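# Reseat two misplaced gears upright on furnace tray lugs

## Task

Fix the two wrongly placed gears so that each gear on the furnace tray rests flat on its lug with the smaller end facing up, then release them.

## Robot and tools

Robot: two six-joint arms, left_arm and right_arm, each with a parallel two-finger gripper and a wrist camera (cam_left_wrist, cam_right_wrist, both 504x504 fisheye). The left_arm base sits at (-0.018, +0.285, 0) m and the right_arm base at (-0.045, -0.322, 0) m, each turned slightly about z (quat_wxyz (+0.999, 0, 0, +0.053) and (+1.000, 0, 0, +0.030)).

Scene frame: origin on the table top midway between the arms, +z up, +x out across the table, +y toward left_arm. The arm names do not mean left or right in any image. In a camera image +x is rightward and +y downward, with (0, 0) at top-left.

execute_actions takes "actions", a list holding nothing, one action or one wait, plus optional "pictures" (true to get camera images; an empty list always returns them). An empty list just reports the current state. An action is {"rows": [...], "steps": n}: n from 4 to 15 control steps (default 15), each step 1/30 s. Each row drives one step; if there are fewer rows than steps, the last row keeps repeating. A wait is {"steps": n} with n up to 300; it commands nothing new and returns once that many steps have elapsed since the previous result, counting your reply time. A refused call moves nothing.

Every row is one flat list of 14 numbers covering both arms, even when only one moves: left_arm waist, shoulder, elbow, wrist pitch, wrist yaw, wrist roll, opening, then the same seven for right_arm. The six joint values are absolute target angles in radians, the same quantities shown in Joint positions, not offsets. Stated ranges per arm: waist -2.880 to 2.880, shoulder 0.000 to 3.142, elbow 0.000 to 3.019, wrist pitch -1.693 to 1.571, wrist yaw -1.571 to 1.571, wrist roll -2.094 to 2.094. Actual ends may differ by up to 0.019 rad. A target beyond a range end by over 0.019 rad, and also farther out than that joint's last reported angle, gets the call refused; a target past the real end is clipped to it, and the result may then print "joint sent to its limit" (possibly about an earlier action). Missing that line does not prove more travel exists. Opening is a unitless number from -1 (closed) to +1 (fully open, about 0.094 m between pads).

Motion limits: each step, the target passed to a joint stays within a fixed lead of its measured angle (waist 0.264, shoulder 0.32, elbow 0.276, wrist pitch 0.33, wrist yaw 0.186, wrist roll 0.522 rad), and if the targets would shift a gripper over 70 mm from where it is, all of that arm's targets are pulled back toward the measured angles. So large moves need several actions. Between calls the arms keep heading to your last row until they settle or a step is HELD; then only a new action continues the motion. Each result is captured 4 steps before its action finishes; those final steps run while you compose the next reply.

Results: the state line gives, per arm, end_effector_position (m) and end_effector_quat_wxyz in the scene frame; this point lies between the finger pads, roughly 1 cm behind the tips, and its printed value may be off, more so at long reach. The gripper's fingers point along its +z and close along its y. Joint positions and Joint velocities list each arm's six joints (rad, rad/s) then the pad gap (m, m/s). grip_measured is the measured opening on the command scale; each gripper reads off by up to about 1 mm. Joint torques follow the joint order, include offsets, scale errors and noise, and are nonzero even without contact. "joint command not followed" means a clearance check altered or blocked some joint targets; the rest of the row still applied. HELD marks steps where your row was partly or wholly not sent. MOTOR HOT appears at 85 °C; at 100 °C an OVER-TEMPERATURE FAULT drops that arm until it cools.

Gripping: the fingers move to where grip_measured equals the command (except near -1 and +1). To keep hold of a part, command about 0.03 below its grip_measured; a smaller gap grips more gently. Pads push up to roughly 50 to 62 N, less for parts under about 2 mm thick, with a brief harder spike on first contact.

zoom_image: {"camera": one of cam_left_wrist or cam_right_wrist, "region": [x0, y0, x1, y1]} in pixels of that camera's latest image, at most 504 by 504; returns an enlarged crop and moves nothing. Intrinsics: cam_left_wrist K fx 417.868, fy 417.032, cx 252.164, cy 250.112; cam_right_wrist fx 417.118, fy 416.284, cx 253.025, cy 248.041; both fisheye, D=[-0.03, 0, 0, 0], theta_max_deg=51.462.

read_manual: optional "section" (only "licences"); returns licence text, no motion.

finished_scene: {"scene": current scene number}; ends that scene for good and checks whether the goal holds. Call it only once the gears are seated and released.

Cautions: do not drop parts, let anything leave the table, knock gears over, push hard, or let the two arms collide or press on each other. Brief outside tugs on a held part or nudges to loose objects can happen, so grip firmly enough. Long holds heat the motors, so avoid lingering under load; smooth, economical motions are preferred.

Each tool is called as name(argument=value, ...), one argument or row to a line, values as JSON.

## Session

execute_actions(
  actions=[],
)

Scene clock: 0.00 s of 6880.00 s.
left_arm: end_effector_position=(+0.1085, +0.1211, +0.3766) grip_measured=+1.000 end_effector_quat_wxyz=(+0.209, +0.094, +0.876, -0.425) | right_arm: end_effector_position=(+0.5553, -0.3502, +0.1879) grip_measured=+1.000 end_effector_quat_wxyz=(+0.006, +0.797, +0.587, +0.143)
Joint positions: left_arm=[-0.461  0.39   0.902 -1.308  0.689 -0.43   0.094] | right_arm=[-0.157  1.787  1.627 -1.187 -0.18   1.795  0.094]
Joint velocities: left_arm=[ 0.005  0.015 -0.027 -0.002 -0.007 -0.037  0.   ] | right_arm=[ 0.005 -0.015  0.002 -0.017  0.022  0.022  0.   ]
Joint torques (N m, as the arm reports them, + toward a larger angle): no reading

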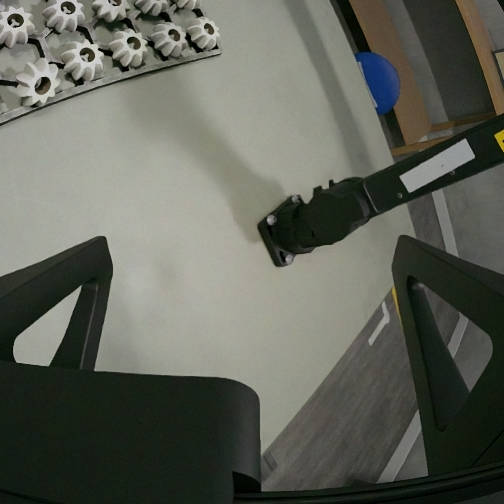

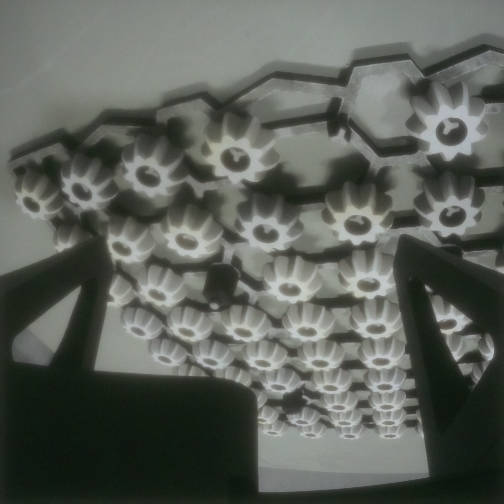

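execute_actions(
  actions=[
    {"rows":[[-0.3,0.9,1.15,-1.05,0,0,1,0.25,0.9,1.15,-1.05,0,0,1]],"steps":15},
  ],
)

execute_actions(
  actions=[
    {"steps":40},
  ],
  pictures=true,
)

Scene clock: 0.83 s of 6880.00 s.
left_arm: end_effector_position=(+0.3382, +0.2053, +0.3752) grip_measured=+1.000 end_effector_quat_wxyz=(+0.357, +0.051, +0.930, -0.071) | right_arm: end_effector_position=(+0.4150, -0.2204, +0.2082) grip_measured=+1.000 end_effector_quat_wxyz=(+0.098, +0.528, +0.836, +0.107)
Joint positions: left_arm=[-0.31   0.864  1.111 -1.073  0.032 -0.106  0.094] | right_arm=[ 0.153  1.403  1.214 -1.09  -0.015  1.342  0.094]
Joint velocities: left_arm=[ 0.22   1.314  0.129  0.364 -0.901  0.667  0.   ] | right_arm=[ 1.07  -1.382 -0.676  0.09  -0.007 -1.355  0.   ]
Joint torques (N m, as the arm reports them, + toward a larger angle): left_arm=[ 0.19 -6.68 13.57  1.27 -0.05  0.03] | right_arm=[ -3.39 -11.34  10.37   1.38   0.34  -0.14]
Steps of this call (steps 1 to 14: nothing new was sent; steps 15 to 25: the first 11 steps of this action). Readings (joint positions):
15: left_arm=[-0.456 0.399 0.907 -1.294 0.650 -0.400] | right_arm=[-0.150 1.776 1.609 -1.169 -0.141 1.761]
16: left_arm=[-0.441 0.422 0.923 -1.268 0.604 -0.366] | right_arm=[-0.140 1.752 1.568 -1.147 -0.106 1.722]
18: left_arm=[-0.399 0.498 0.973 -1.213 0.508 -0.302] | right_arm=[-0.100 1.689 1.477 -1.126 -0.061 1.645]
22: left_arm=[-0.336 0.705 1.070 -1.125 0.271 -0.189] | right_arm=[0.034 1.535 1.305 -1.101 -0.023 1.485]
25: the state above

Scene clock: 2.17 s of 6880.00 s.
left_arm: end_effector_position=(+0.3508, +0.2121, +0.3644) grip_measured=+1.000 end_effector_quat_wxyz=(+0.350, +0.086, +0.932, -0.037) | right_arm: end_effector_position=(+0.3158, -0.2040, +0.3775) grip_measured=+1.000 end_effector_quat_wxyz=(+0.358, -0.141, +0.921, +0.060)
Joint positions: left_arm=[-0.299  0.901  1.112 -1.063  0.003 -0.01   0.094] | right_arm=[ 0.256  0.907  1.14  -1.06  -0.002  0.012  0.094]
Joint velocities: left_arm=[-0.015 -0.015 -0.017  0.002 -0.081 -0.022  0.   ] | right_arm=[-0.015 -0.005  0.012  0.012  0.007  0.051  0.   ]
Joint torques (N m, as the arm reports them, + toward a larger angle): left_arm=[ 0.74 -4.11 14.33  1.94 -0.24  0.03] | right_arm=[-1.05 -2.14 10.14  2.08  0.1  -0.16]
Kept back: nothing.
Steps of this call (steps 1 to 4: the last 4 steps of your previous action; steps 5 to 40: the robot went on to your last target). Readings (joint positions):
1: left_arm=[-0.303 0.902 1.112 -1.064 0.013 -0.087] | right_arm=[0.187 1.354 1.193 -1.087 -0.015 1.290]
2: left_arm=[-0.299 0.928 1.112 -1.063 0.006 -0.071] | right_arm=[0.216 1.303 1.177 -1.086 -0.014 1.238]
4: left_arm=[-0.299 0.950 1.112 -1.063 0.004 -0.049] | right_arm=[0.253 1.197 1.159 -1.083 -0.014 1.136]
8: left_arm=[-0.299 0.928 1.112 -1.063 0.003 -0.026] | right_arm=[0.263 0.976 1.154 -1.068 -0.005 0.840]
40: the state above

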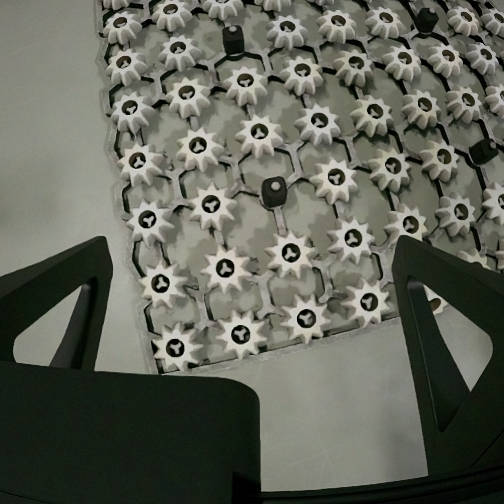

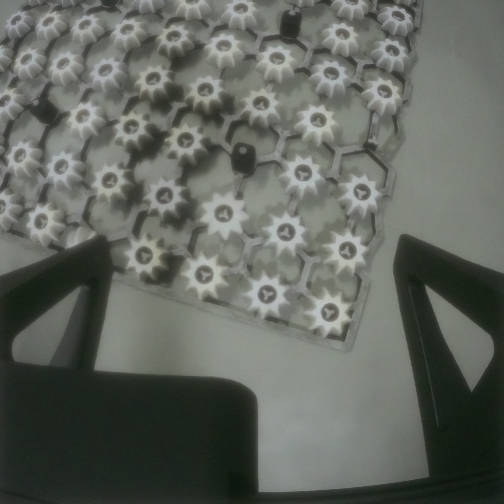

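zoom_image(
  camera="cam_right_wrist",
  region=[170,0,440,270],
)

zoom_image(
  camera="cam_right_wrist",
  region=[0,0,260,260],
)

zoom_image(
  camera="cam_left_wrist",
  region=[90,0,340,250],
)

zoom_image(
  camera="cam_left_wrist",
  region=[254,0,504,250],
)

Region (170, 0, 440, 270) of cam_right_wrist's 504x504 image, scaled by 1.867, with more detail than that image has.

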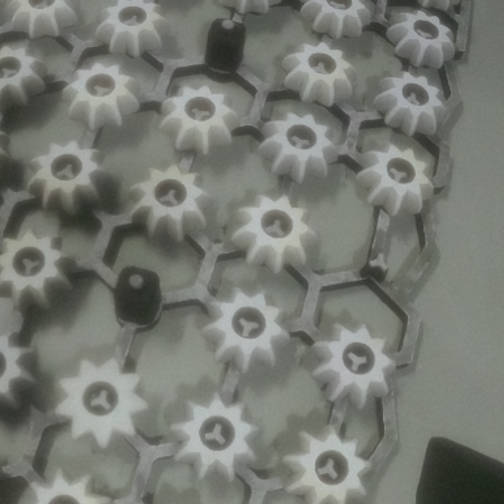

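Region (0, 0, 260, 260) of cam_right_wrist's 504x504 image, scaled by 1.938, with more detail than that image has.

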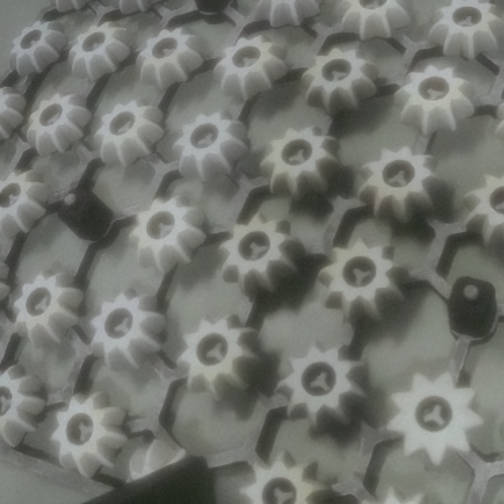

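Region (90, 0, 340, 250) of cam_left_wrist's 504x504 image, scaled by 2.016, with more detail than that image has.

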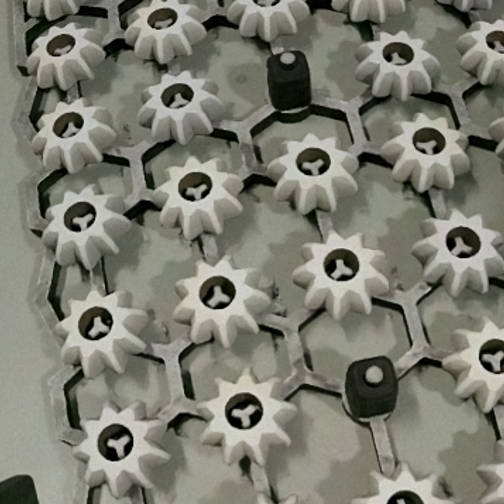

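Region (254, 0, 504, 250) of cam_left_wrist's 504x504 image, scaled by 2.016, with more detail than that image has.

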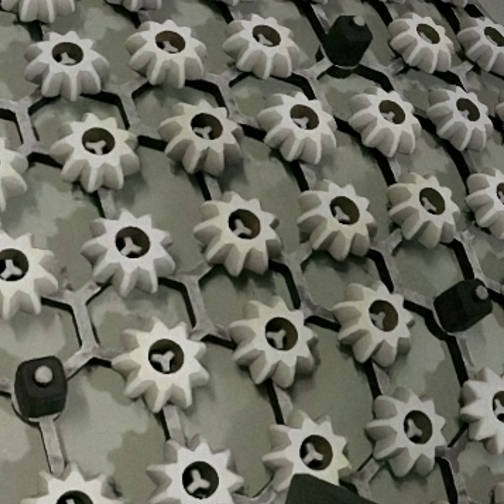

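execute_actions(
  actions=[
    {"rows":[[-0.7,0.85,1.15,-1.1,0,0,1,0.15,0.95,1.2,-0.75,0,0,1]],"steps":15},
  ],
)

execute_actions(
  actions=[
    {"steps":15},
  ],
  pictures=true,
)

Scene clock: 2.97 s of 6880.00 s.
left_arm: end_effector_position=(+0.2742, +0.0713, +0.3744) grip_measured=+1.000 end_effector_quat_wxyz=(+0.341, +0.286, +0.888, -0.114) | right_arm: end_effector_position=(+0.3843, -0.2344, +0.4308) grip_measured=+1.000 end_effector_quat_wxyz=(+0.486, -0.084, +0.868, +0.052)
Joint positions: left_arm=[-0.735  0.861  1.112 -1.086  0.004 -0.006  0.094] | right_arm=[ 0.142  0.947  1.163 -0.765  0.001  0.01   0.094]
Joint velocities: left_arm=[ 0.23  -0.063 -0.007 -0.012 -0.022  0.007  0.   ] | right_arm=[-0.015 -0.005 -0.022  0.037 -0.007  0.051  0.   ]
Joint torques (N m, as the arm reports them, + toward a larger angle): left_arm=[ 2.49 -4.11 14.25  0.9  -0.25 -0.01] | right_arm=[-0.28 -2.18 12.43  2.43  0.03 -0.14]
Steps of this call (steps 1 to 13: the robot went on to your last target; steps 14 to 24: the first 11 steps of this action). Readings (joint positions):
14: left_arm=[-0.315 0.900 1.112 -1.065 -0.005 -0.010] | right_arm=[0.248 0.907 1.138 -1.012 -0.004 0.011]
15: left_arm=[-0.358 0.897 1.112 -1.071 -0.006 -0.010] | right_arm=[0.230 0.914 1.138 -0.933 -0.005 0.010]
17: left_arm=[-0.488 0.889 1.112 -1.076 -0.006 -0.010] | right_arm=[0.180 0.933 1.154 -0.820 -0.002 0.010]
21: left_arm=[-0.725 0.871 1.112 -1.084 0.004 -0.007] | right_arm=[0.140 0.947 1.163 -0.767 0.001 0.010]
24: the state above

Scene clock: 3.47 s of 6880.00 s.
left_arm: end_effector_position=(+0.2805, +0.0818, +0.3755) grip_measured=+1.000 end_effector_quat_wxyz=(+0.344, +0.271, +0.892, -0.108) | right_arm: end_effector_position=(+0.3843, -0.2344, +0.4308) grip_measured=+1.000 end_effector_quat_wxyz=(+0.486, -0.084, +0.868, +0.052)
Joint positions: left_arm=[-0.702  0.858  1.112 -1.087  0.003 -0.006  0.094] | right_arm=[ 0.142  0.947  1.163 -0.765  0.001  0.01   0.094]
Joint velocities: left_arm=[ 0.005 -0.005  0.007  0.002  0.037  0.051  0.   ] | right_arm=[-0.015 -0.005 -0.017 -0.032 -0.007  0.051  0.   ]
Joint torques (N m, as the arm reports them, + toward a larger angle): left_arm=[ 1.01 -3.97 14.22  0.81 -0.2   0.  ] | right_arm=[-0.23 -2.19 12.4   2.56  0.03 -0.14]
Kept back: nothing.
Steps of this call (steps 1 to 4: the last 4 steps of your previous action; steps 5 to 15: the robot went on to your last target). Readings (joint positions):
1: left_arm=[-0.726 0.859 1.112 -1.086 0.004 -0.006] | right_arm=[0.142 0.947 1.163 -0.765 0.001 0.010]
2: left_arm=[-0.717 0.858 1.112 -1.087 0.004 -0.006] | right_arm=[0.142 0.947 1.163 -0.765 0.001 0.010]
4: left_arm=[-0.704 0.858 1.112 -1.087 0.003 -0.006] | right_arm=[0.142 0.947 1.163 -0.765 0.001 0.010]
8: left_arm=[-0.702 0.858 1.112 -1.087 0.003 -0.006] | right_arm=[0.142 0.947 1.163 -0.765 0.001 0.010]
15: the state above

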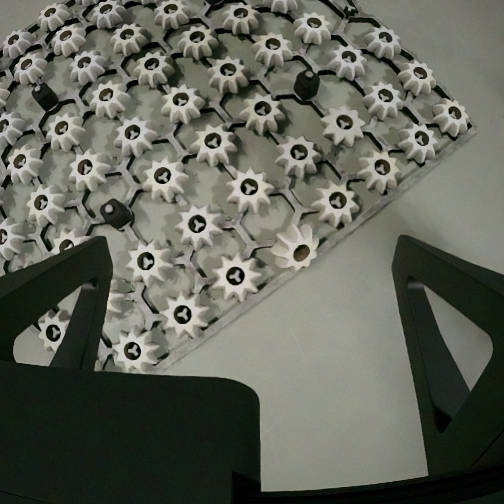

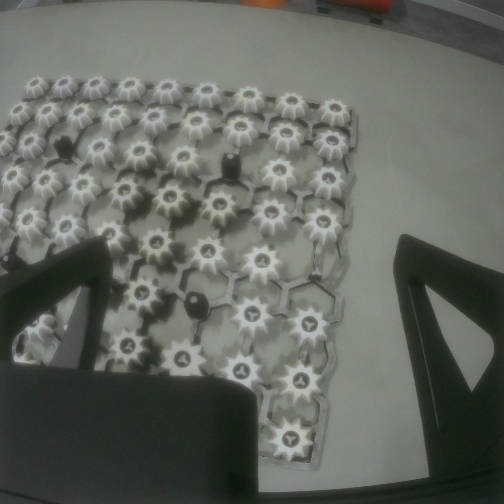

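zoom_image(
  camera="cam_left_wrist",
  region=[230,180,370,320],
)

Region (230, 180, 370, 320) of cam_left_wrist's 504x504 image, scaled by 3.600, with more detail than that image has.

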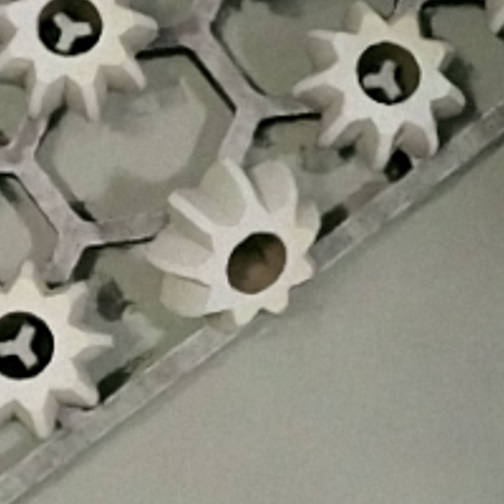

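execute_actions(
  actions=[
    {"rows":[[-0.6,0.85,1.15,-1.1,0,0,1,0.18,1.05,1.22,-0.85,0,0.06,0.9],[-0.5,0.85,1.15,-1.1,0,0,1,0.21,1.15,1.24,-0.92,0,0.12,0.8],[-0.4,0.85,1.15,-1.1,0,0,1,0.24,1.25,1.26,-1.0,0,0.2,0.7],[-0.3,0.85,1.15,-1.1,0,0,1,0.27,1.35,1.27,-1.07,0,0.27,0.6],[-0.25,0.85,1.15,-1.1,0,0,1,0.3,1.43,1.28,-1.13,0,0.33,0.55],[-0.2,0.85,1.15,-1.1,0,0,1,0.32,1.5,1.29,-1.18,0,0.37,0.5],[-0.17,0.85,1.15,-1.1,0,0,1,0.33,1.55,1.29,-1.2,0,0.39,0.45],[-0.15,0.85,1.15,-1.1,0,0,1,0.34,1.59,1.29,-1.22,0,0.4,0.4],[-0.15,0.85,1.15,-1.1,0,0,1,0.34,1.6175,1.29,-1.224,0,0.4,0.4]],"steps":15},
  ],
)

execute_actions(
  actions=[
    {"steps":20},
  ],
  pictures=true,
)

Scene clock: 5.40 s of 6880.00 s.
left_arm: end_effector_position=(+0.3431, +0.2847, +0.3755) grip_measured=+1.000 end_effector_quat_wxyz=(+0.361, -0.003, +0.933, +0.001) | right_arm: end_effector_position=(+0.3967, -0.1600, +0.2272) grip_measured=+0.402 end_effector_quat_wxyz=(+0.152, -0.065, +0.985, +0.044)
Joint positions: left_arm=[-0.108  0.858  1.112 -1.087 -0.004 -0.005  0.094] | right_arm=[ 0.293  1.378  1.235 -1.109  0.001  0.222  0.066]
Joint velocities: left_arm=[ 0.23  -0.015 -0.012 -0.012  0.007 -0.007  0.   ] | right_arm=[ 0.376  1.665  0.027 -0.652  0.051  0.52   0.   ]
Joint torques (N m, as the arm reports them, + toward a larger angle): left_arm=[-4.4  -4.2  14.32  0.76  0.15 -0.02] | right_arm=[-0.94 -7.03 11.39  0.79  0.05  0.03]
Steps of this call (steps 1 to 15: the robot went on to your last target; steps 16 to 47: nothing new was sent; steps 48 to 58: the first 11 steps of this action). Readings (joint positions):
48: left_arm=[-0.694 0.858 1.112 -1.087 0.004 -0.006] | right_arm=[0.145 0.954 1.167 -0.782 0.001 0.016]
49: left_arm=[-0.665 0.858 1.112 -1.087 0.006 -0.005] | right_arm=[0.153 0.973 1.181 -0.819 0.001 0.031]
51: left_arm=[-0.545 0.858 1.112 -1.087 0.006 -0.005] | right_arm=[0.180 1.037 1.213 -0.885 0.001 0.068]
55: left_arm=[-0.226 0.858 1.112 -1.087 0.001 -0.005] | right_arm=[0.248 1.216 1.234 -1.026 0.001 0.160]
58: the state above

Scene clock: 6.07 s of 6880.00 s.
left_arm: end_effector_position=(+0.3428, +0.2697, +0.3755) grip_measured=+1.000 end_effector_quat_wxyz=(+0.361, +0.017, +0.932, -0.007) | right_arm: end_effector_position=(+0.3799, -0.1403, +0.1289) grip_measured=+0.402 end_effector_quat_wxyz=(+0.001, -0.009, +1.000, +0.000)
Joint positions: left_arm=[-0.148  0.858  1.112 -1.087 -0.003 -0.005  0.094] | right_arm=[ 0.345  1.607  1.255 -1.216  0.001  0.387  0.066]
Joint velocities: left_arm=[ 0.005  0.005 -0.002  0.007 -0.051  0.022  0.   ] | right_arm=[-0.005  0.005 -0.007 -0.032  0.007 -0.051 -0.   ]
Joint torques (N m, as the arm reports them, + toward a larger angle): left_arm=[ 0.68 -4.04 14.28  0.76  0.03 -0.02] | right_arm=[ -1.1  -10.38  10.78   0.16   0.05   0.03]
Kept back: nothing.
Steps of this call (steps 1 to 4: the last 4 steps of your previous action; steps 5 to 20: the robot went on to your last target). Readings (joint positions):
1: left_arm=[-0.106 0.858 1.112 -1.087 -0.004 -0.005] | right_arm=[0.304 1.437 1.236 -1.134 0.001 0.245]
2: left_arm=[-0.112 0.858 1.112 -1.087 -0.004 -0.005] | right_arm=[0.316 1.499 1.240 -1.161 0.001 0.272]
4: left_arm=[-0.132 0.858 1.112 -1.087 -0.004 -0.005] | right_arm=[0.334 1.609 1.244 -1.192 0.001 0.314]
8: left_arm=[-0.148 0.858 1.112 -1.087 -0.003 -0.005] | right_arm=[0.345 1.698 1.244 -1.213 0.001 0.358]
20: the state above

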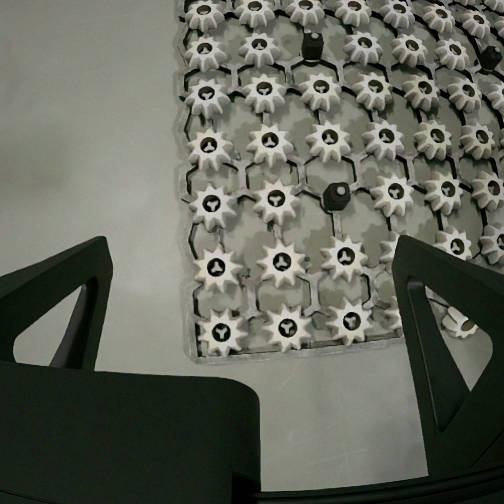

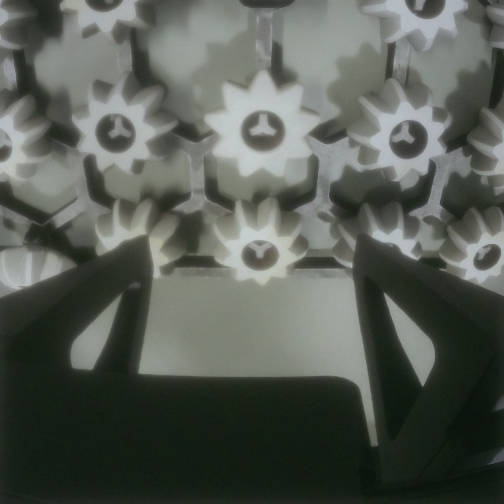

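execute_actions(
  actions=[
    {"rows":[[-0.15,0.85,1.15,-1.1,0,0,1,0.338,1.62,1.275,-1.21,0,0.4,0.4],[-0.15,0.85,1.15,-1.1,0,0,1,0.336,1.628,1.265,-1.195,0,0.4,0.4],[-0.15,0.85,1.15,-1.1,0,0,1,0.334,1.636,1.256,-1.18,0,0.4,0.4],[-0.15,0.85,1.15,-1.1,0,0,1,0.332,1.644,1.248,-1.165,0,0.4,0.4],[-0.15,0.85,1.15,-1.1,0,0,1,0.33,1.652,1.24,-1.15,0,0.4,0.4],[-0.15,0.85,1.15,-1.1,0,0,1,0.328,1.66,1.232,-1.135,0,0.4,0.4],[-0.15,0.85,1.15,-1.1,0,0,1,0.326,1.668,1.224,-1.12,0,0.4,0.4],[-0.15,0.85,1.15,-1.1,0,0,1,0.324,1.675,1.216,-1.105,0,0.4,0.4],[-0.15,0.85,1.15,-1.1,0,0,1,0.322,1.682,1.21,-1.09,0,0.4,0.4],[-0.15,0.85,1.15,-1.1,0,0,1,0.322,1.687,1.205,-1.08,0,0.4,0.4],[-0.15,0.85,1.15,-1.1,0,0,1,0.322,1.689,1.202,-1.07,0,0.4,0.4]],"steps":15},
  ],
)

execute_actions(
  actions=[
    {"steps":12},
  ],
  pictures=true,
)

Scene clock: 7.33 s of 6880.00 s.
left_arm: end_effector_position=(+0.3428, +0.2697, +0.3755) grip_measured=+1.000 end_effector_quat_wxyz=(+0.361, +0.017, +0.932, -0.007) | right_arm: end_effector_position=(+0.3930, -0.1421, +0.0909) grip_measured=+0.402 end_effector_quat_wxyz=(+0.011, -0.001, +1.000, +0.004)
Joint positions: left_arm=[-0.148  0.858  1.112 -1.087 -0.003 -0.005  0.094] | right_arm=[ 0.33   1.661  1.214 -1.1    0.001  0.389  0.066]
Joint velocities: left_arm=[ 0.005  0.005  0.012  0.007  0.037 -0.007  0.   ] | right_arm=[-0.073  0.288 -0.227  0.305  0.022 -0.022 -0.   ]
Joint torques (N m, as the arm reports them, + toward a larger angle): left_arm=[ 0.49 -4.16 14.24  0.81  0.05 -0.02] | right_arm=[ -1.14 -10.2    8.07   0.73   0.08   0.05]
Steps of this call (steps 1 to 27: the robot went on to your last target; steps 28 to 38: the first 11 steps of this action). Readings (joint positions):
28: left_arm=[-0.148 0.858 1.112 -1.087 -0.003 -0.005] | right_arm=[0.345 1.607 1.255 -1.217 0.001 0.388]
29: left_arm=[-0.148 0.858 1.112 -1.087 -0.003 -0.005] | right_arm=[0.345 1.608 1.255 -1.214 0.001 0.389]
31: left_arm=[-0.148 0.858 1.112 -1.087 -0.003 -0.005] | right_arm=[0.344 1.612 1.255 -1.198 0.001 0.389]
35: left_arm=[-0.148 0.858 1.112 -1.087 -0.003 -0.005] | right_arm=[0.338 1.633 1.239 -1.140 0.001 0.389]
38: the state above

Scene clock: 7.73 s of 6880.00 s.
left_arm: end_effector_position=(+0.3428, +0.2697, +0.3755) grip_measured=+1.000 end_effector_quat_wxyz=(+0.361, +0.017, +0.932, -0.007) | right_arm: end_effector_position=(+0.3888, -0.1458, +0.0693) grip_measured=+0.402 end_effector_quat_wxyz=(-0.004, +0.001, +1.000, -0.002)
Joint positions: left_arm=[-0.148  0.858  1.112 -1.087 -0.003 -0.005  0.094] | right_arm=[ 0.327  1.693  1.193 -1.079  0.001  0.389  0.066]
Joint velocities: left_arm=[-0.015  0.005  0.017 -0.007 -0.051 -0.081  0.   ] | right_arm=[ 0.005 -0.015  0.007  0.007 -0.022  0.007  0.001]
Joint torques (N m, as the arm reports them, + toward a larger angle): left_arm=[ 0.66 -4.1  14.25  0.77  0.03 -0.02] | right_arm=[ -0.98 -11.44   8.24   0.86   0.06   0.04]
Kept back: nothing.
Steps of this call (steps 1 to 4: the last 4 steps of your previous action; steps 5 to 12: the robot went on to your last target). Readings (joint positions):
1: left_arm=[-0.148 0.858 1.112 -1.087 -0.003 -0.005] | right_arm=[0.329 1.670 1.207 -1.092 0.001 0.389]
2: left_arm=[-0.148 0.858 1.112 -1.087 -0.003 -0.005] | right_arm=[0.327 1.679 1.202 -1.087 0.001 0.389]
4: left_arm=[-0.148 0.858 1.112 -1.087 -0.003 -0.005] | right_arm=[0.327 1.691 1.195 -1.083 0.001 0.389]
8: left_arm=[-0.148 0.858 1.112 -1.087 -0.003 -0.005] | right_arm=[0.327 1.693 1.193 -1.080 0.001 0.389]
12: the state above

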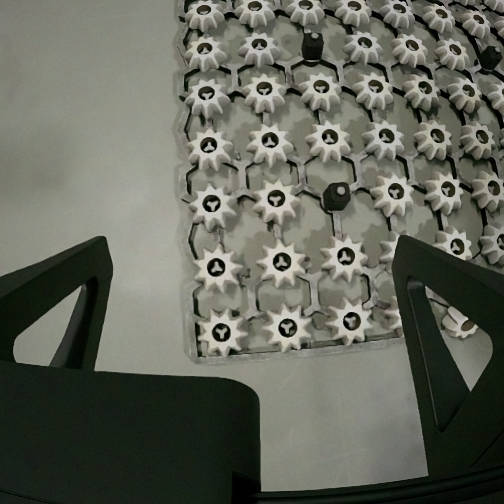

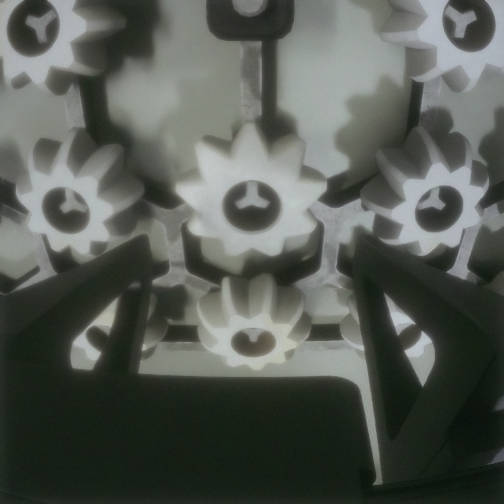

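execute_actions(
  actions=[
    {"rows":[[-0.15,0.85,1.15,-1.1,0,0,1,0.322,1.694,1.197,-1.058,0,0.4,0.4],[-0.15,0.85,1.15,-1.1,0,0,1,0.322,1.699,1.192,-1.048,0,0.4,0.4],[-0.15,0.85,1.15,-1.1,0,0,1,0.322,1.704,1.188,-1.039,0,0.4,0.4],[-0.15,0.85,1.15,-1.1,0,0,1,0.322,1.709,1.184,-1.03,0,0.4,0.4],[-0.15,0.85,1.15,-1.1,0,0,1,0.322,1.714,1.18,-1.021,0,0.4,0.4],[-0.15,0.85,1.15,-1.1,0,0,1,0.322,1.719,1.176,-1.012,0,0.4,0.4],[-0.15,0.85,1.15,-1.1,0,0,1,0.322,1.724,1.171,-1.003,0,0.4,0.4],[-0.15,0.85,1.15,-1.1,0,0,1,0.322,1.728,1.167,-0.994,0,0.4,0.4],[-0.15,0.85,1.15,-1.1,0,0,1,0.322,1.731,1.163,-0.985,0,0.4,0.4],[-0.15,0.85,1.15,-1.1,0,0,1,0.322,1.733,1.159,-0.975,0,0.4,0.4]],"steps":15},
  ],
)

execute_actions(
  actions=[
    {"steps":12},
  ],
  pictures=true,
)

Scene clock: 8.57 s of 6880.00 s.
left_arm: end_effector_position=(+0.3428, +0.2697, +0.3755) grip_measured=+1.000 end_effector_quat_wxyz=(+0.361, +0.017, +0.932, -0.007) | right_arm: end_effector_position=(+0.3959, -0.1429, +0.0525) grip_measured=+0.402 end_effector_quat_wxyz=(+0.015, +0.001, +1.000, +0.006)
Joint positions: left_arm=[-0.148  0.858  1.112 -1.087 -0.003 -0.005  0.094] | right_arm=[ 0.327  1.71   1.166 -0.994  0.001  0.389  0.066]
Joint velocities: left_arm=[ 0.005 -0.005 -0.017 -0.022 -0.051 -0.022  0.   ] | right_arm=[-0.005  0.161 -0.129  0.144  0.066 -0.037 -0.   ]
Joint torques (N m, as the arm reports them, + toward a larger angle): left_arm=[ 0.49 -4.08 14.21  0.79  0.04 -0.02] | right_arm=[-0.85 -9.77  7.59  0.86  0.06  0.04]
Steps of this call (steps 1 to 14: the robot went on to your last target; steps 15 to 25: the first 11 steps of this action). Readings (joint positions):
15: left_arm=[-0.148 0.858 1.112 -1.087 -0.003 -0.005] | right_arm=[0.327 1.693 1.193 -1.077 0.001 0.389]
16: left_arm=[-0.148 0.858 1.112 -1.087 -0.003 -0.005] | right_arm=[0.327 1.693 1.193 -1.071 0.001 0.389]
18: left_arm=[-0.148 0.858 1.112 -1.087 -0.003 -0.005] | right_arm=[0.327 1.693 1.191 -1.055 0.001 0.389]
22: left_arm=[-0.148 0.858 1.112 -1.087 -0.003 -0.005] | right_arm=[0.327 1.698 1.179 -1.020 0.001 0.389]
25: the state above

Scene clock: 8.97 s of 6880.00 s.
left_arm: end_effector_position=(+0.3428, +0.2697, +0.3755) grip_measured=+1.000 end_effector_quat_wxyz=(+0.361, +0.017, +0.932, -0.007) | right_arm: end_effector_position=(+0.3925, -0.1443, +0.0416) grip_measured=+0.402 end_effector_quat_wxyz=(+0.007, +0.001, +1.000, +0.003)
Joint positions: left_arm=[-0.148  0.858  1.112 -1.087 -0.003 -0.005  0.094] | right_arm=[ 0.327  1.727  1.155 -0.984  0.001  0.389  0.066]
Joint velocities: left_arm=[-0.015 -0.005  0.002 -0.002  0.037  0.051  0.   ] | right_arm=[-0.005 -0.015 -0.002 -0.002  0.007 -0.007 -0.   ]
Joint torques (N m, as the arm reports them, + toward a larger angle): left_arm=[ 0.68 -4.01 14.28  0.79  0.03 -0.02] | right_arm=[ -0.86 -11.06   7.68   0.86   0.05   0.03]
Kept back: nothing.
Steps of this call (steps 1 to 4: the last 4 steps of your previous action; steps 5 to 12: the robot went on to your last target). Readings (joint positions):
1: left_arm=[-0.148 0.858 1.112 -1.087 -0.003 -0.005] | right_arm=[0.327 1.715 1.162 -0.990 0.001 0.389]
2: left_arm=[-0.148 0.858 1.112 -1.087 -0.003 -0.005] | right_arm=[0.327 1.720 1.160 -0.988 0.001 0.389]
4: left_arm=[-0.148 0.858 1.112 -1.087 -0.003 -0.005] | right_arm=[0.327 1.725 1.156 -0.986 0.001 0.389]
8: left_arm=[-0.148 0.858 1.112 -1.087 -0.003 -0.005] | right_arm=[0.327 1.727 1.155 -0.985 0.001 0.389]
12: the state above

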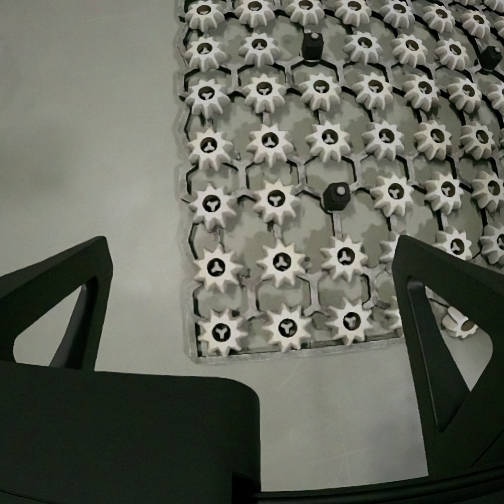

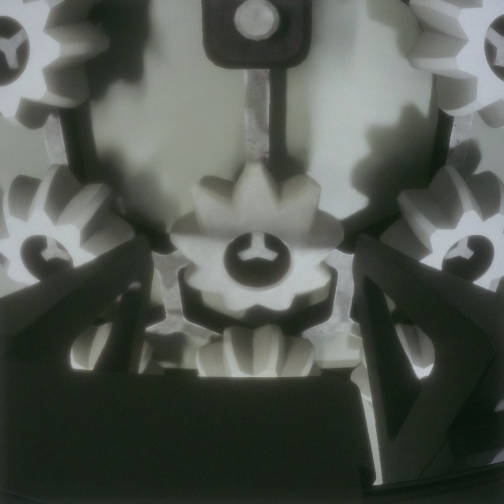

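execute_actions(
  actions=[
    {"rows":[[-0.15,0.85,1.15,-1.1,0,0,1,0.32,1.737,1.157,-0.973,0,0.4,0.4],[-0.15,0.85,1.15,-1.1,0,0,1,0.319,1.741,1.155,-0.971,0,0.4,0.4],[-0.15,0.85,1.15,-1.1,0,0,1,0.318,1.744,1.153,-0.968,0,0.4,0.4],[-0.15,0.85,1.15,-1.1,0,0,1,0.318,1.747,1.151,-0.965,0,0.4,0.4],[-0.15,0.85,1.15,-1.1,0,0,1,0.318,1.75,1.149,-0.96,0,0.4,0.4]],"steps":15},
  ],
)

execute_actions(
  actions=[
    {"steps":6},
  ],
  pictures=true,
)

Scene clock: 9.73 s of 6880.00 s.
left_arm: end_effector_position=(+0.3428, +0.2697, +0.3755) grip_measured=+1.000 end_effector_quat_wxyz=(+0.361, +0.017, +0.932, -0.007) | right_arm: end_effector_position=(+0.3931, -0.1446, +0.0361) grip_measured=+0.402 end_effector_quat_wxyz=(+0.007, +0.002, +1.000, +0.003)
Joint positions: left_arm=[-0.148  0.858  1.112 -1.087 -0.003 -0.005  0.094] | right_arm=[ 0.325  1.735  1.15  -0.97   0.001  0.389  0.066]
Joint velocities: left_arm=[-0.005 -0.005 -0.012 -0.012 -0.051  0.007  0.   ] | right_arm=[-0.005  0.034 -0.012 -0.012 -0.095 -0.051  0.   ]
Joint torques (N m, as the arm reports them, + toward a larger angle): left_arm=[ 0.62 -4.15 14.26  0.8   0.04 -0.02] | right_arm=[ -1.26 -10.18   7.36   0.89   0.06   0.04]
Steps of this call (steps 1 to 12: the robot went on to your last target; steps 13 to 23: the first 11 steps of this action). Readings (joint positions):
13: left_arm=[-0.148 0.858 1.112 -1.087 -0.003 -0.005] | right_arm=[0.327 1.727 1.155 -0.984 0.001 0.389]
14: left_arm=[-0.148 0.858 1.112 -1.087 -0.003 -0.005] | right_arm=[0.327 1.727 1.155 -0.983 0.001 0.389]
16: left_arm=[-0.148 0.858 1.112 -1.087 -0.003 -0.005] | right_arm=[0.326 1.727 1.155 -0.979 0.001 0.389]
20: left_arm=[-0.148 0.858 1.112 -1.087 -0.003 -0.005] | right_arm=[0.326 1.732 1.152 -0.970 0.001 0.389]
23: the state above

Scene clock: 9.93 s of 6880.00 s.
left_arm: end_effector_position=(+0.3428, +0.2697, +0.3755) grip_measured=+1.000 end_effector_quat_wxyz=(+0.361, +0.017, +0.932, -0.007) | right_arm: end_effector_position=(+0.3925, -0.1449, +0.0351) grip_measured=+0.402 end_effector_quat_wxyz=(+0.006, +0.002, +1.000, +0.002)
Joint positions: left_arm=[-0.148  0.858  1.112 -1.087 -0.003 -0.005  0.094] | right_arm=[ 0.325  1.737  1.149 -0.97   0.001  0.389  0.066]
Joint velocities: left_arm=[-0.024 -0.015 -0.007 -0.017 -0.095 -0.037  0.   ] | right_arm=[-0.015 -0.024 -0.002 -0.012 -0.007 -0.037  0.001]
Joint torques (N m, as the arm reports them, + toward a larger angle): left_arm=[ 0.62 -4.16 14.27  0.8   0.04 -0.02] | right_arm=[ -1.3  -10.55   7.34   0.85   0.06   0.05]
Kept back: nothing.
Steps of this call (steps 1 to 4: the last 4 steps of your previous action; steps 5 to 6: the robot went on to your last target). Readings (joint positions):
1: left_arm=[-0.148 0.858 1.112 -1.087 -0.003 -0.005] | right_arm=[0.325 1.736 1.149 -0.970 0.001 0.389]
2: left_arm=[-0.148 0.858 1.112 -1.087 -0.003 -0.005] | right_arm=[0.325 1.736 1.149 -0.970 0.001 0.389]
4: left_arm=[-0.148 0.858 1.112 -1.087 -0.003 -0.005] | right_arm=[0.325 1.737 1.149 -0.970 0.001 0.389]
6: the state above

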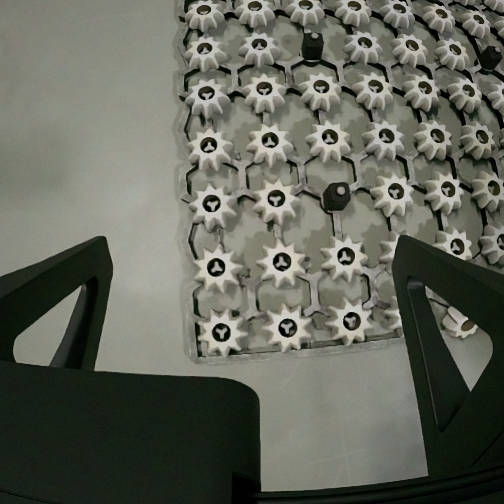

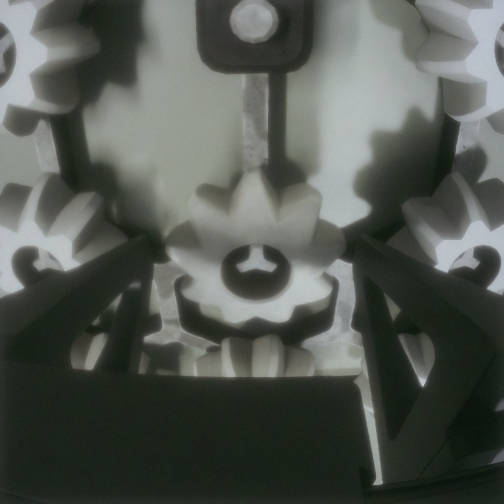

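Friction deadband is large; push further.

execute_actions(
  actions=[
    {"rows":[[-0.15,0.85,1.15,-1.1,0,0,1,0.318,1.755,1.146,-0.956,0,0.4,0.4],[-0.15,0.85,1.15,-1.1,0,0,1,0.318,1.76,1.143,-0.953,0,0.4,0.4],[-0.15,0.85,1.15,-1.1,0,0,1,0.318,1.762,1.141,-0.95,0,0.4,0.4]],"steps":15},
  ],
  pictures=true,
)

Scene clock: 10.47 s of 6880.00 s.
left_arm: end_effector_position=(+0.3428, +0.2697, +0.3755) grip_measured=+1.000 end_effector_quat_wxyz=(+0.361, +0.017, +0.932, -0.007) | right_arm: end_effector_position=(+0.3901, -0.1459, +0.0269) grip_measured=+0.402 end_effector_quat_wxyz=(+0.001, +0.002, +1.000, +0.000)
Joint positions: left_arm=[-0.148  0.858  1.112 -1.087 -0.003 -0.005  0.094] | right_arm=[ 0.325  1.749  1.141 -0.96   0.001  0.389  0.066]
Joint velocities: left_arm=[-0.015 -0.015 -0.012 -0.002  0.022 -0.022  0.   ] | right_arm=[-0.005 -0.005 -0.002 -0.017  0.037 -0.007 -0.   ]
Joint torques (N m, as the arm reports them, + toward a larger angle): left_arm=[ 0.6  -4.14 14.23  0.8   0.03 -0.03] | right_arm=[ -1.04 -10.77   7.31   0.85   0.06   0.05]
Steps of this call (steps 1 to 5: the robot went on to your last target; steps 6 to 16: the first 11 steps of this action). Readings (joint positions):
6: left_arm=[-0.148 0.858 1.112 -1.087 -0.003 -0.005] | right_arm=[0.325 1.737 1.149 -0.969 0.001 0.389]
7: left_arm=[-0.148 0.858 1.112 -1.087 -0.003 -0.005] | right_arm=[0.325 1.737 1.148 -0.967 0.001 0.389]
9: left_arm=[-0.148 0.858 1.112 -1.087 -0.003 -0.005] | right_arm=[0.325 1.740 1.147 -0.962 0.001 0.389]
13: left_arm=[-0.148 0.858 1.112 -1.087 -0.003 -0.005] | right_arm=[0.325 1.747 1.142 -0.960 0.001 0.389]
16: the state above

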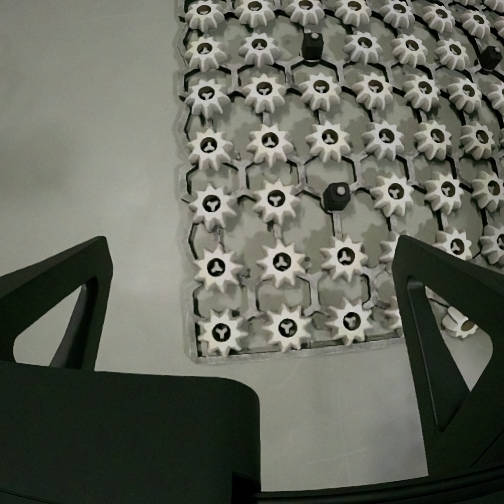

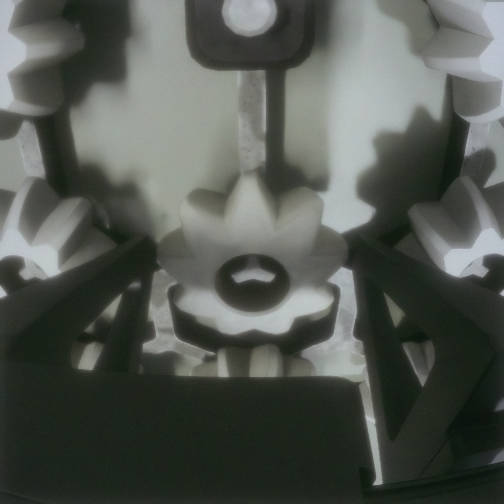

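execute_actions(
  actions=[
    {"rows":[[-0.15,0.85,1.15,-1.1,0,0,1,0.318,1.758,1.141,-0.948,0,0.4,0.33],[-0.15,0.85,1.15,-1.1,0,0,1,0.318,1.758,1.141,-0.948,0,0.4,0.27],[-0.15,0.85,1.15,-1.1,0,0,1,0.318,1.758,1.141,-0.948,0,0.4,0.22],[-0.15,0.85,1.15,-1.1,0,0,1,0.318,1.758,1.141,-0.948,0,0.4,0.18],[-0.15,0.85,1.15,-1.1,0,0,1,0.318,1.758,1.141,-0.948,0,0.4,0.15],[-0.15,0.85,1.15,-1.1,0,0,1,0.318,1.758,1.141,-0.948,0,0.4,0.12],[-0.15,0.85,1.15,-1.1,0,0,1,0.318,1.758,1.141,-0.948,0,0.4,0.09],[-0.15,0.85,1.15,-1.1,0,0,1,0.318,1.758,1.141,-0.948,0,0.4,0.07]],"steps":15},
  ],
  pictures=true,
)

Scene clock: 11.07 s of 6880.00 s.
left_arm: end_effector_position=(+0.3428, +0.2697, +0.3755) grip_measured=+1.000 end_effector_quat_wxyz=(+0.361, +0.017, +0.932, -0.007) | right_arm: end_effector_position=(+0.3906, -0.1456, +0.0269) grip_measured=+0.202 end_effector_quat_wxyz=(+0.002, +0.002, +1.000, +0.001)
Joint positions: left_arm=[-0.148  0.858  1.112 -1.087 -0.003 -0.005  0.094] | right_arm=[ 0.325  1.749  1.141 -0.958  0.001  0.389  0.056]
Joint velocities: left_arm=[-0.015  0.005 -0.002  0.002 -0.007 -0.007  0.   ] | right_arm=[ 0.005 -0.015  0.002 -0.007 -0.095  0.037 -0.001]
Joint torques (N m, as the arm reports them, + toward a larger angle): left_arm=[ 0.53 -4.01 14.27  0.81  0.03 -0.02] | right_arm=[ -1.11 -11.05   7.25   0.87   0.07   0.04]
Steps of this call (steps 1 to 4: the last 4 steps of your previous action; steps 5 to 7: the robot went on to your last target; steps 8 to 18: the first 11 steps of this action). Readings (joint positions):
8: left_arm=[-0.148 0.858 1.112 -1.087 -0.003 -0.005] | right_arm=[0.325 1.749 1.141 -0.959 0.001 0.389]
9: left_arm=[-0.148 0.858 1.112 -1.087 -0.003 -0.005] | right_arm=[0.325 1.749 1.141 -0.959 0.001 0.389]
11: left_arm=[-0.148 0.858 1.112 -1.087 -0.003 -0.005] | right_arm=[0.325 1.749 1.141 -0.958 0.001 0.389]
15: left_arm=[-0.148 0.858 1.112 -1.087 -0.003 -0.005] | right_arm=[0.325 1.749 1.141 -0.958 0.001 0.389]
18: the state above

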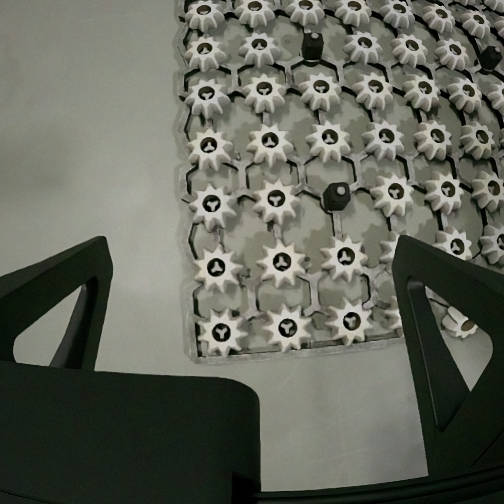

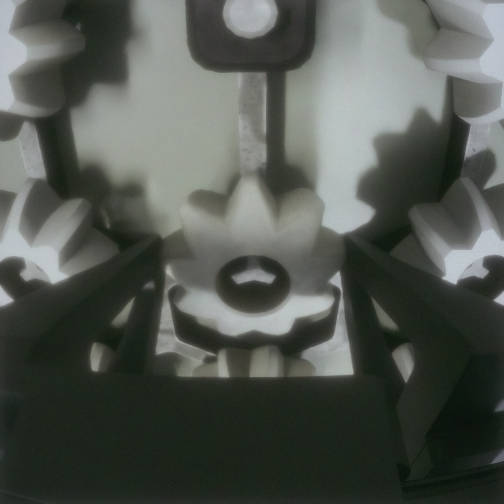

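execute_actions(
  actions=[
    {"rows":[[-0.15,0.85,1.15,-1.1,0,0,1,0.322,1.745,1.165,-0.965,0,0.4,0.165],[-0.15,0.85,1.15,-1.1,0,0,1,0.322,1.736,1.175,-0.972,0,0.4,0.165],[-0.15,0.85,1.15,-1.1,0,0,1,0.322,1.73,1.18,-0.98,0,0.4,0.165],[-0.15,0.85,1.15,-1.1,0,0,1,0.322,1.724,1.185,-0.99,0,0.4,0.165],[-0.15,0.85,1.15,-1.1,0,0,1,0.322,1.718,1.19,-1.0,0,0.4,0.165],[-0.15,0.85,1.15,-1.1,0,0,1,0.322,1.712,1.195,-1.012,0,0.4,0.165],[-0.15,0.85,1.15,-1.1,0,0,1,0.322,1.706,1.2,-1.024,0,0.4,0.165],[-0.15,0.85,1.15,-1.1,0,0,1,0.322,1.7,1.205,-1.036,0,0.4,0.165],[-0.15,0.85,1.15,-1.1,0,0,1,0.322,1.694,1.21,-1.048,0,0.4,0.165],[-0.15,0.85,1.15,-1.1,0,0,1,0.322,1.688,1.215,-1.06,0,0.4,0.165],[-0.15,0.85,1.15,-1.1,0,0,1,0.322,1.682,1.22,-1.072,0,0.4,0.165],[-0.15,0.85,1.15,-1.1,0,0,1,0.322,1.678,1.224,-1.082,0,0.4,0.165]],"steps":15},
  ],
)

execute_actions(
  actions=[
    {"steps":8},
  ],
  pictures=true,
)

Scene clock: 11.80 s of 6880.00 s.
left_arm: end_effector_position=(+0.3428, +0.2697, +0.3755) grip_measured=+1.000 end_effector_quat_wxyz=(+0.361, +0.017, +0.932, -0.007) | right_arm: end_effector_position=(+0.3874, -0.1469, +0.0419) grip_measured=+0.202 end_effector_quat_wxyz=(-0.010, +0.002, +1.000, -0.004)
Joint positions: left_arm=[-0.148  0.858  1.112 -1.087 -0.003 -0.005  0.094] | right_arm=[ 0.325  1.734  1.166 -1.024  0.001  0.389  0.056]
Joint velocities: left_arm=[-0.005 -0.005 -0.017  0.002  0.037  0.022  0.   ] | right_arm=[ 0.005 -0.181  0.105 -0.339 -0.051  0.037  0.   ]
Joint torques (N m, as the arm reports them, + toward a larger angle): left_arm=[ 0.62 -4.07 14.24  0.75  0.04 -0.03] | right_arm=[ -0.91 -15.05  10.82  -0.7    0.06   0.03]
Steps of this call (steps 1 to 4: the last 4 steps of your previous action; steps 5 to 11: the robot went on to your last target; steps 12 to 22: the first 11 steps of this action). Readings (joint positions):
12: left_arm=[-0.148 0.858 1.112 -1.087 -0.003 -0.005] | right_arm=[0.325 1.749 1.141 -0.958 0.001 0.389]
13: left_arm=[-0.148 0.858 1.112 -1.087 -0.003 -0.005] | right_arm=[0.325 1.749 1.141 -0.959 0.001 0.389]
15: left_arm=[-0.148 0.858 1.112 -1.087 -0.003 -0.005] | right_arm=[0.325 1.749 1.141 -0.965 0.001 0.389]
19: left_arm=[-0.148 0.858 1.112 -1.087 -0.003 -0.005] | right_arm=[0.325 1.746 1.152 -0.991 0.001 0.389]
22: the state above

Scene clock: 12.07 s of 6880.00 s.
left_arm: end_effector_position=(+0.3428, +0.2697, +0.3755) grip_measured=+1.000 end_effector_quat_wxyz=(+0.361, +0.017, +0.932, -0.007) | right_arm: end_effector_position=(+0.3823, -0.1490, +0.0630) grip_measured=+0.202 end_effector_quat_wxyz=(-0.010, +0.002, +1.000, -0.004)
Joint positions: left_arm=[-0.148  0.858  1.112 -1.087 -0.003 -0.005  0.094] | right_arm=[ 0.325  1.692  1.173 -1.073  0.001  0.389  0.056]
Joint velocities: left_arm=[-0.024 -0.005 -0.007  0.007  0.022 -0.037  0.   ] | right_arm=[-0.005 -0.015  0.002 -0.012 -0.066 -0.066 -0.001]
Joint torques (N m, as the arm reports them, + toward a larger angle): left_arm=[ 0.7  -4.01 14.26  0.77  0.03 -0.01] | right_arm=[ -0.92 -12.74  11.46   0.06   0.07   0.04]
Kept back: nothing.
Steps of this call (steps 1 to 4: the last 4 steps of your previous action; steps 5 to 8: the robot went on to your last target). Readings (joint positions):
1: left_arm=[-0.148 0.858 1.112 -1.087 -0.003 -0.005] | right_arm=[0.325 1.727 1.170 -1.036 0.001 0.389]
2: left_arm=[-0.148 0.858 1.112 -1.087 -0.003 -0.005] | right_arm=[0.325 1.719 1.173 -1.050 0.001 0.389]
4: left_arm=[-0.148 0.858 1.112 -1.087 -0.003 -0.005] | right_arm=[0.325 1.704 1.173 -1.066 0.001 0.389]
8: the state above

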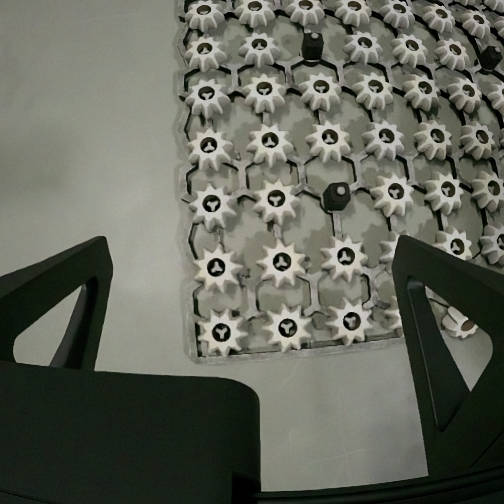

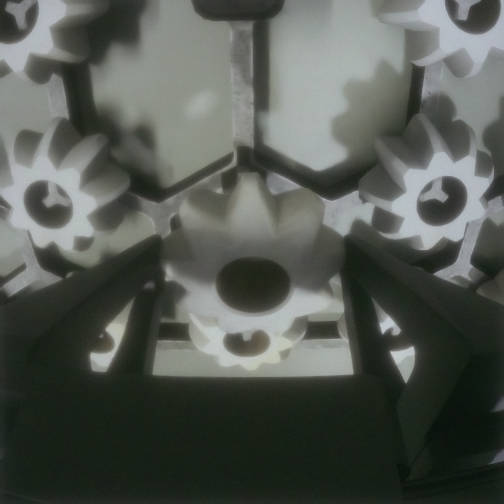

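execute_actions(
  actions=[
    {"rows":[[-0.155,0.85,1.13,-1.07,0.02,0.02,1,0.322,1.66,1.22,-1.08,0,0.39,0.165],[-0.16,0.845,1.11,-1.04,0.05,0.05,1,0.325,1.635,1.215,-1.06,0,0.38,0.165],[-0.17,0.84,1.09,-1.0,0.09,0.09,1,0.33,1.605,1.2,-1.03,-0.02,0.37,0.165],[-0.18,0.835,1.06,-0.95,0.13,0.13,1,0.335,1.575,1.18,-0.99,-0.05,0.355,0.165],[-0.19,0.83,1.03,-0.9,0.17,0.18,1,0.34,1.545,1.155,-0.94,-0.08,0.34,0.165],[-0.2,0.82,1.0,-0.85,0.21,0.23,1,0.345,1.515,1.13,-0.89,-0.12,0.325,0.165],[-0.21,0.81,0.97,-0.8,0.25,0.28,0.95,0.35,1.485,1.1,-0.83,-0.16,0.31,0.165],[-0.22,0.8,0.94,-0.75,0.3,0.33,0.9,0.355,1.455,1.07,-0.77,-0.2,0.295,0.165],[-0.235,0.79,0.91,-0.7,0.35,0.38,0.85,0.36,1.425,1.04,-0.71,-0.24,0.28,0.165],[-0.25,0.78,0.88,-0.65,0.4,0.43,0.8,0.367,1.39,1.01,-0.65,-0.28,0.265,0.165],[-0.265,0.775,0.85,-0.6,0.45,0.48,0.75,0.374,1.355,0.98,-0.59,-0.32,0.25,0.165],[-0.28,0.77,0.82,-0.55,0.5,0.53,0.7,0.381,1.32,0.95,-0.53,-0.36,0.235,0.165],[-0.295,0.76,0.79,-0.5,0.55,0.58,0.65,0.388,1.285,0.92,-0.47,-0.4,0.22,0.165],[-0.31,0.75,0.76,-0.45,0.6,0.63,0.6,0.395,1.25,0.89,-0.41,-0.44,0.205,0.165],[-0.325,0.74,0.73,-0.4,0.65,0.68,0.6,0.402,1.215,0.86,-0.35,-0.48,0.19,0.165]],"steps":15},
  ],
)

execute_actions(
  actions=[
    {"rows":[[-0.34,0.735,0.7,-0.35,0.7,0.73,0.6,0.409,1.18,0.83,-0.29,-0.52,0.175,0.165],[-0.355,0.73,0.67,-0.29,0.75,0.78,0.6,0.416,1.145,0.8,-0.23,-0.56,0.16,0.165],[-0.37,0.72,0.64,-0.23,0.8,0.83,0.6,0.423,1.115,0.77,-0.17,-0.6,0.145,0.165],[-0.385,0.71,0.61,-0.17,0.85,0.88,0.6,0.43,1.085,0.74,-0.11,-0.65,0.13,0.165],[-0.4,0.7,0.58,-0.11,0.9,0.93,0.6,0.437,1.055,0.71,-0.05,-0.7,0.115,0.165],[-0.41,0.695,0.55,-0.05,0.94,0.98,0.6,0.444,1.025,0.68,0.01,-0.75,0.1,0.165],[-0.42,0.69,0.52,0.01,0.98,1.03,0.6,0.451,1.0,0.65,0.07,-0.8,0.085,0.165],[-0.43,0.685,0.49,0.07,1.02,1.08,0.6,0.458,0.975,0.62,0.13,-0.84,0.07,0.165],[-0.44,0.68,0.465,0.12,1.06,1.12,0.6,0.465,0.95,0.59,0.19,-0.88,0.055,0.165],[-0.45,0.675,0.44,0.17,1.1,1.16,0.6,0.47,0.93,0.56,0.25,-0.92,0.04,0.165],[-0.46,0.67,0.42,0.21,1.13,1.19,0.6,0.475,0.915,0.53,0.3,-0.95,0.025,0.165],[-0.467,0.665,0.4,0.25,1.16,1.22,0.6,0.479,0.9,0.5,0.35,-0.98,0.012,0.165],[-0.472,0.66,0.385,0.28,1.18,1.24,0.6,0.482,0.89,0.475,0.39,-1.0,0,0.165],[-0.476,0.657,0.372,0.3,1.195,1.255,0.6,0.484,0.883,0.455,0.43,-1.02,-0.01,0.165],[-0.478,0.655,0.362,0.318,1.203,1.265,0.6,0.484,0.878,0.442,0.458,-1.03,-0.01,0.165]],"steps":15},
  ],
)

execute_actions(
  actions=[
    {"steps":18},
  ],
  pictures=true,
)

Scene clock: 13.93 s of 6880.00 s.
left_arm: end_effector_position=(+0.3486, +0.1702, +0.3584) grip_measured=+0.774 end_effector_quat_wxyz=(+0.468, +0.269, +0.830, -0.141) | right_arm: end_effector_position=(+0.3842, -0.0846, +0.1390) grip_measured=+0.202 end_effector_quat_wxyz=(+0.149, -0.075, +0.965, +0.203)
Joint positions: left_arm=[-0.23   0.801  0.907 -0.711  0.407  0.288  0.083] | right_arm=[ 0.348  1.444  1.017 -0.714 -0.282  0.315  0.056]
Joint velocities: left_arm=[-0.444 -0.22  -0.901  1.375  1.121  1.253 -0.045] | right_arm=[ 0.21  -1.216 -0.784  1.653 -1.092 -0.374 -0.   ]
Joint torques (N m, as the arm reports them, + toward a larger angle): left_arm=[ 0.26 -4.08 10.84  2.07  0.07 -0.02] | right_arm=[  0.27 -10.31   9.46   1.19  -0.11  -0.2 ]
Steps of this call (steps 1 to 30: the robot went on to your last target; steps 31 to 45: nothing new was sent; steps 46 to 56: the first 11 steps of this action). Readings (joint positions):
46: left_arm=[-0.148 0.858 1.112 -1.087 0.007 -0.003] | right_arm=[0.325 1.692 1.173 -1.074 0.001 0.389]
47: left_arm=[-0.148 0.858 1.112 -1.081 0.028 0.005] | right_arm=[0.325 1.690 1.173 -1.073 0.001 0.389]
49: left_arm=[-0.153 0.855 1.101 -1.033 0.096 0.037] | right_arm=[0.325 1.675 1.168 -1.049 -0.027 0.384]
53: left_arm=[-0.190 0.826 1.005 -0.854 0.260 0.163] | right_arm=[0.332 1.565 1.099 -0.881 -0.163 0.351]
56: the state above

Scene clock: 14.43 s of 6880.00 s.
left_arm: end_effector_position=(+0.2116, +0.0429, +0.3203) grip_measured=+0.602 end_effector_quat_wxyz=(+0.662, +0.667, +0.287, -0.184) | right_arm: end_effector_position=(+0.2215, -0.0113, +0.2955) grip_measured=+0.202 end_effector_quat_wxyz=(+0.428, -0.419, +0.625, +0.501)
Joint positions: left_arm=[-0.439  0.687  0.465  0.101  1.101  1.002  0.075] | right_arm=[ 0.462  0.956  0.567  0.17  -0.92   0.097  0.056]
Joint velocities: left_arm=[-0.269 -0.132 -0.696  1.365  0.799  1.253 -0.001] | right_arm=[ 0.19  -0.659 -0.828  1.639 -0.916 -0.447 -0.   ]
Joint torques (N m, as the arm reports them, + toward a larger angle): left_arm=[ 0.47 -2.48 10.6   1.66 -0.03 -0.13] | right_arm=[-0.64 -2.09 10.1   2.21  0.04 -0.15]
Steps of this call (steps 1 to 4: the last 4 steps of your previous action; steps 5 to 15: the first 11 steps of this action). Readings (joint positions):
5: left_arm=[-0.309 0.766 0.754 -0.464 0.657 0.521] | right_arm=[0.392 1.251 0.871 -0.422 -0.483 0.245]
6: left_arm=[-0.324 0.758 0.724 -0.412 0.707 0.569] | right_arm=[0.400 1.216 0.841 -0.363 -0.523 0.231]
8: left_arm=[-0.355 0.742 0.664 -0.299 0.807 0.667] | right_arm=[0.415 1.148 0.780 -0.245 -0.608 0.201]
12: left_arm=[-0.410 0.707 0.546 -0.062 0.985 0.864] | right_arm=[0.441 1.031 0.657 -0.008 -0.801 0.142]
15: the state above

Scene clock: 15.03 s of 6880.00 s.
left_arm: end_effector_position=(+0.1738, +0.0388, +0.3044) grip_measured=+0.602 end_effector_quat_wxyz=(+0.698, +0.698, +0.114, -0.112) | right_arm: end_effector_position=(+0.1671, -0.0218, +0.2878) grip_measured=+0.202 end_effector_quat_wxyz=(+0.486, -0.497, +0.512, +0.505)
Joint positions: left_arm=[-0.474  0.665  0.365  0.3    1.2    1.25   0.075] | right_arm=[ 0.483  0.883  0.415  0.431 -1.031  0.003  0.056]
Joint velocities: left_arm=[ 0.005 -0.024 -0.012 -0.012 -0.037  0.037 -0.   ] | right_arm=[-0.024  0.005 -0.012  0.017 -0.037 -0.051 -0.001]
Joint torques (N m, as the arm reports them, + toward a larger angle): left_arm=[ 0.5  -2.16 10.22  2.05  0.03 -0.06] | right_arm=[-0.48 -1.26 10.85  2.88  0.09 -0.17]
Kept back: nothing.
Steps of this call (steps 1 to 4: the last 4 steps of your previous action; steps 5 to 18: the robot went on to your last target). Readings (joint positions):
1: left_arm=[-0.448 0.683 0.441 0.146 1.132 1.043] | right_arm=[0.468 0.934 0.538 0.226 -0.953 0.083]
2: left_arm=[-0.457 0.679 0.420 0.187 1.158 1.080] | right_arm=[0.473 0.916 0.509 0.277 -0.980 0.068]
4: left_arm=[-0.469 0.671 0.386 0.249 1.191 1.142] | right_arm=[0.481 0.890 0.458 0.364 -1.020 0.044]
8: left_arm=[-0.474 0.666 0.365 0.291 1.200 1.210] | right_arm=[0.483 0.882 0.416 0.420 -1.031 0.018]
18: the state above

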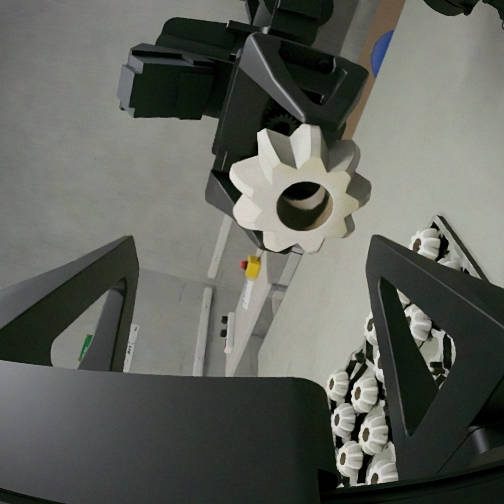

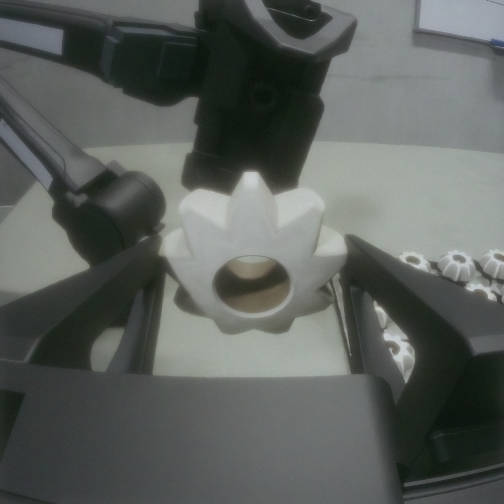

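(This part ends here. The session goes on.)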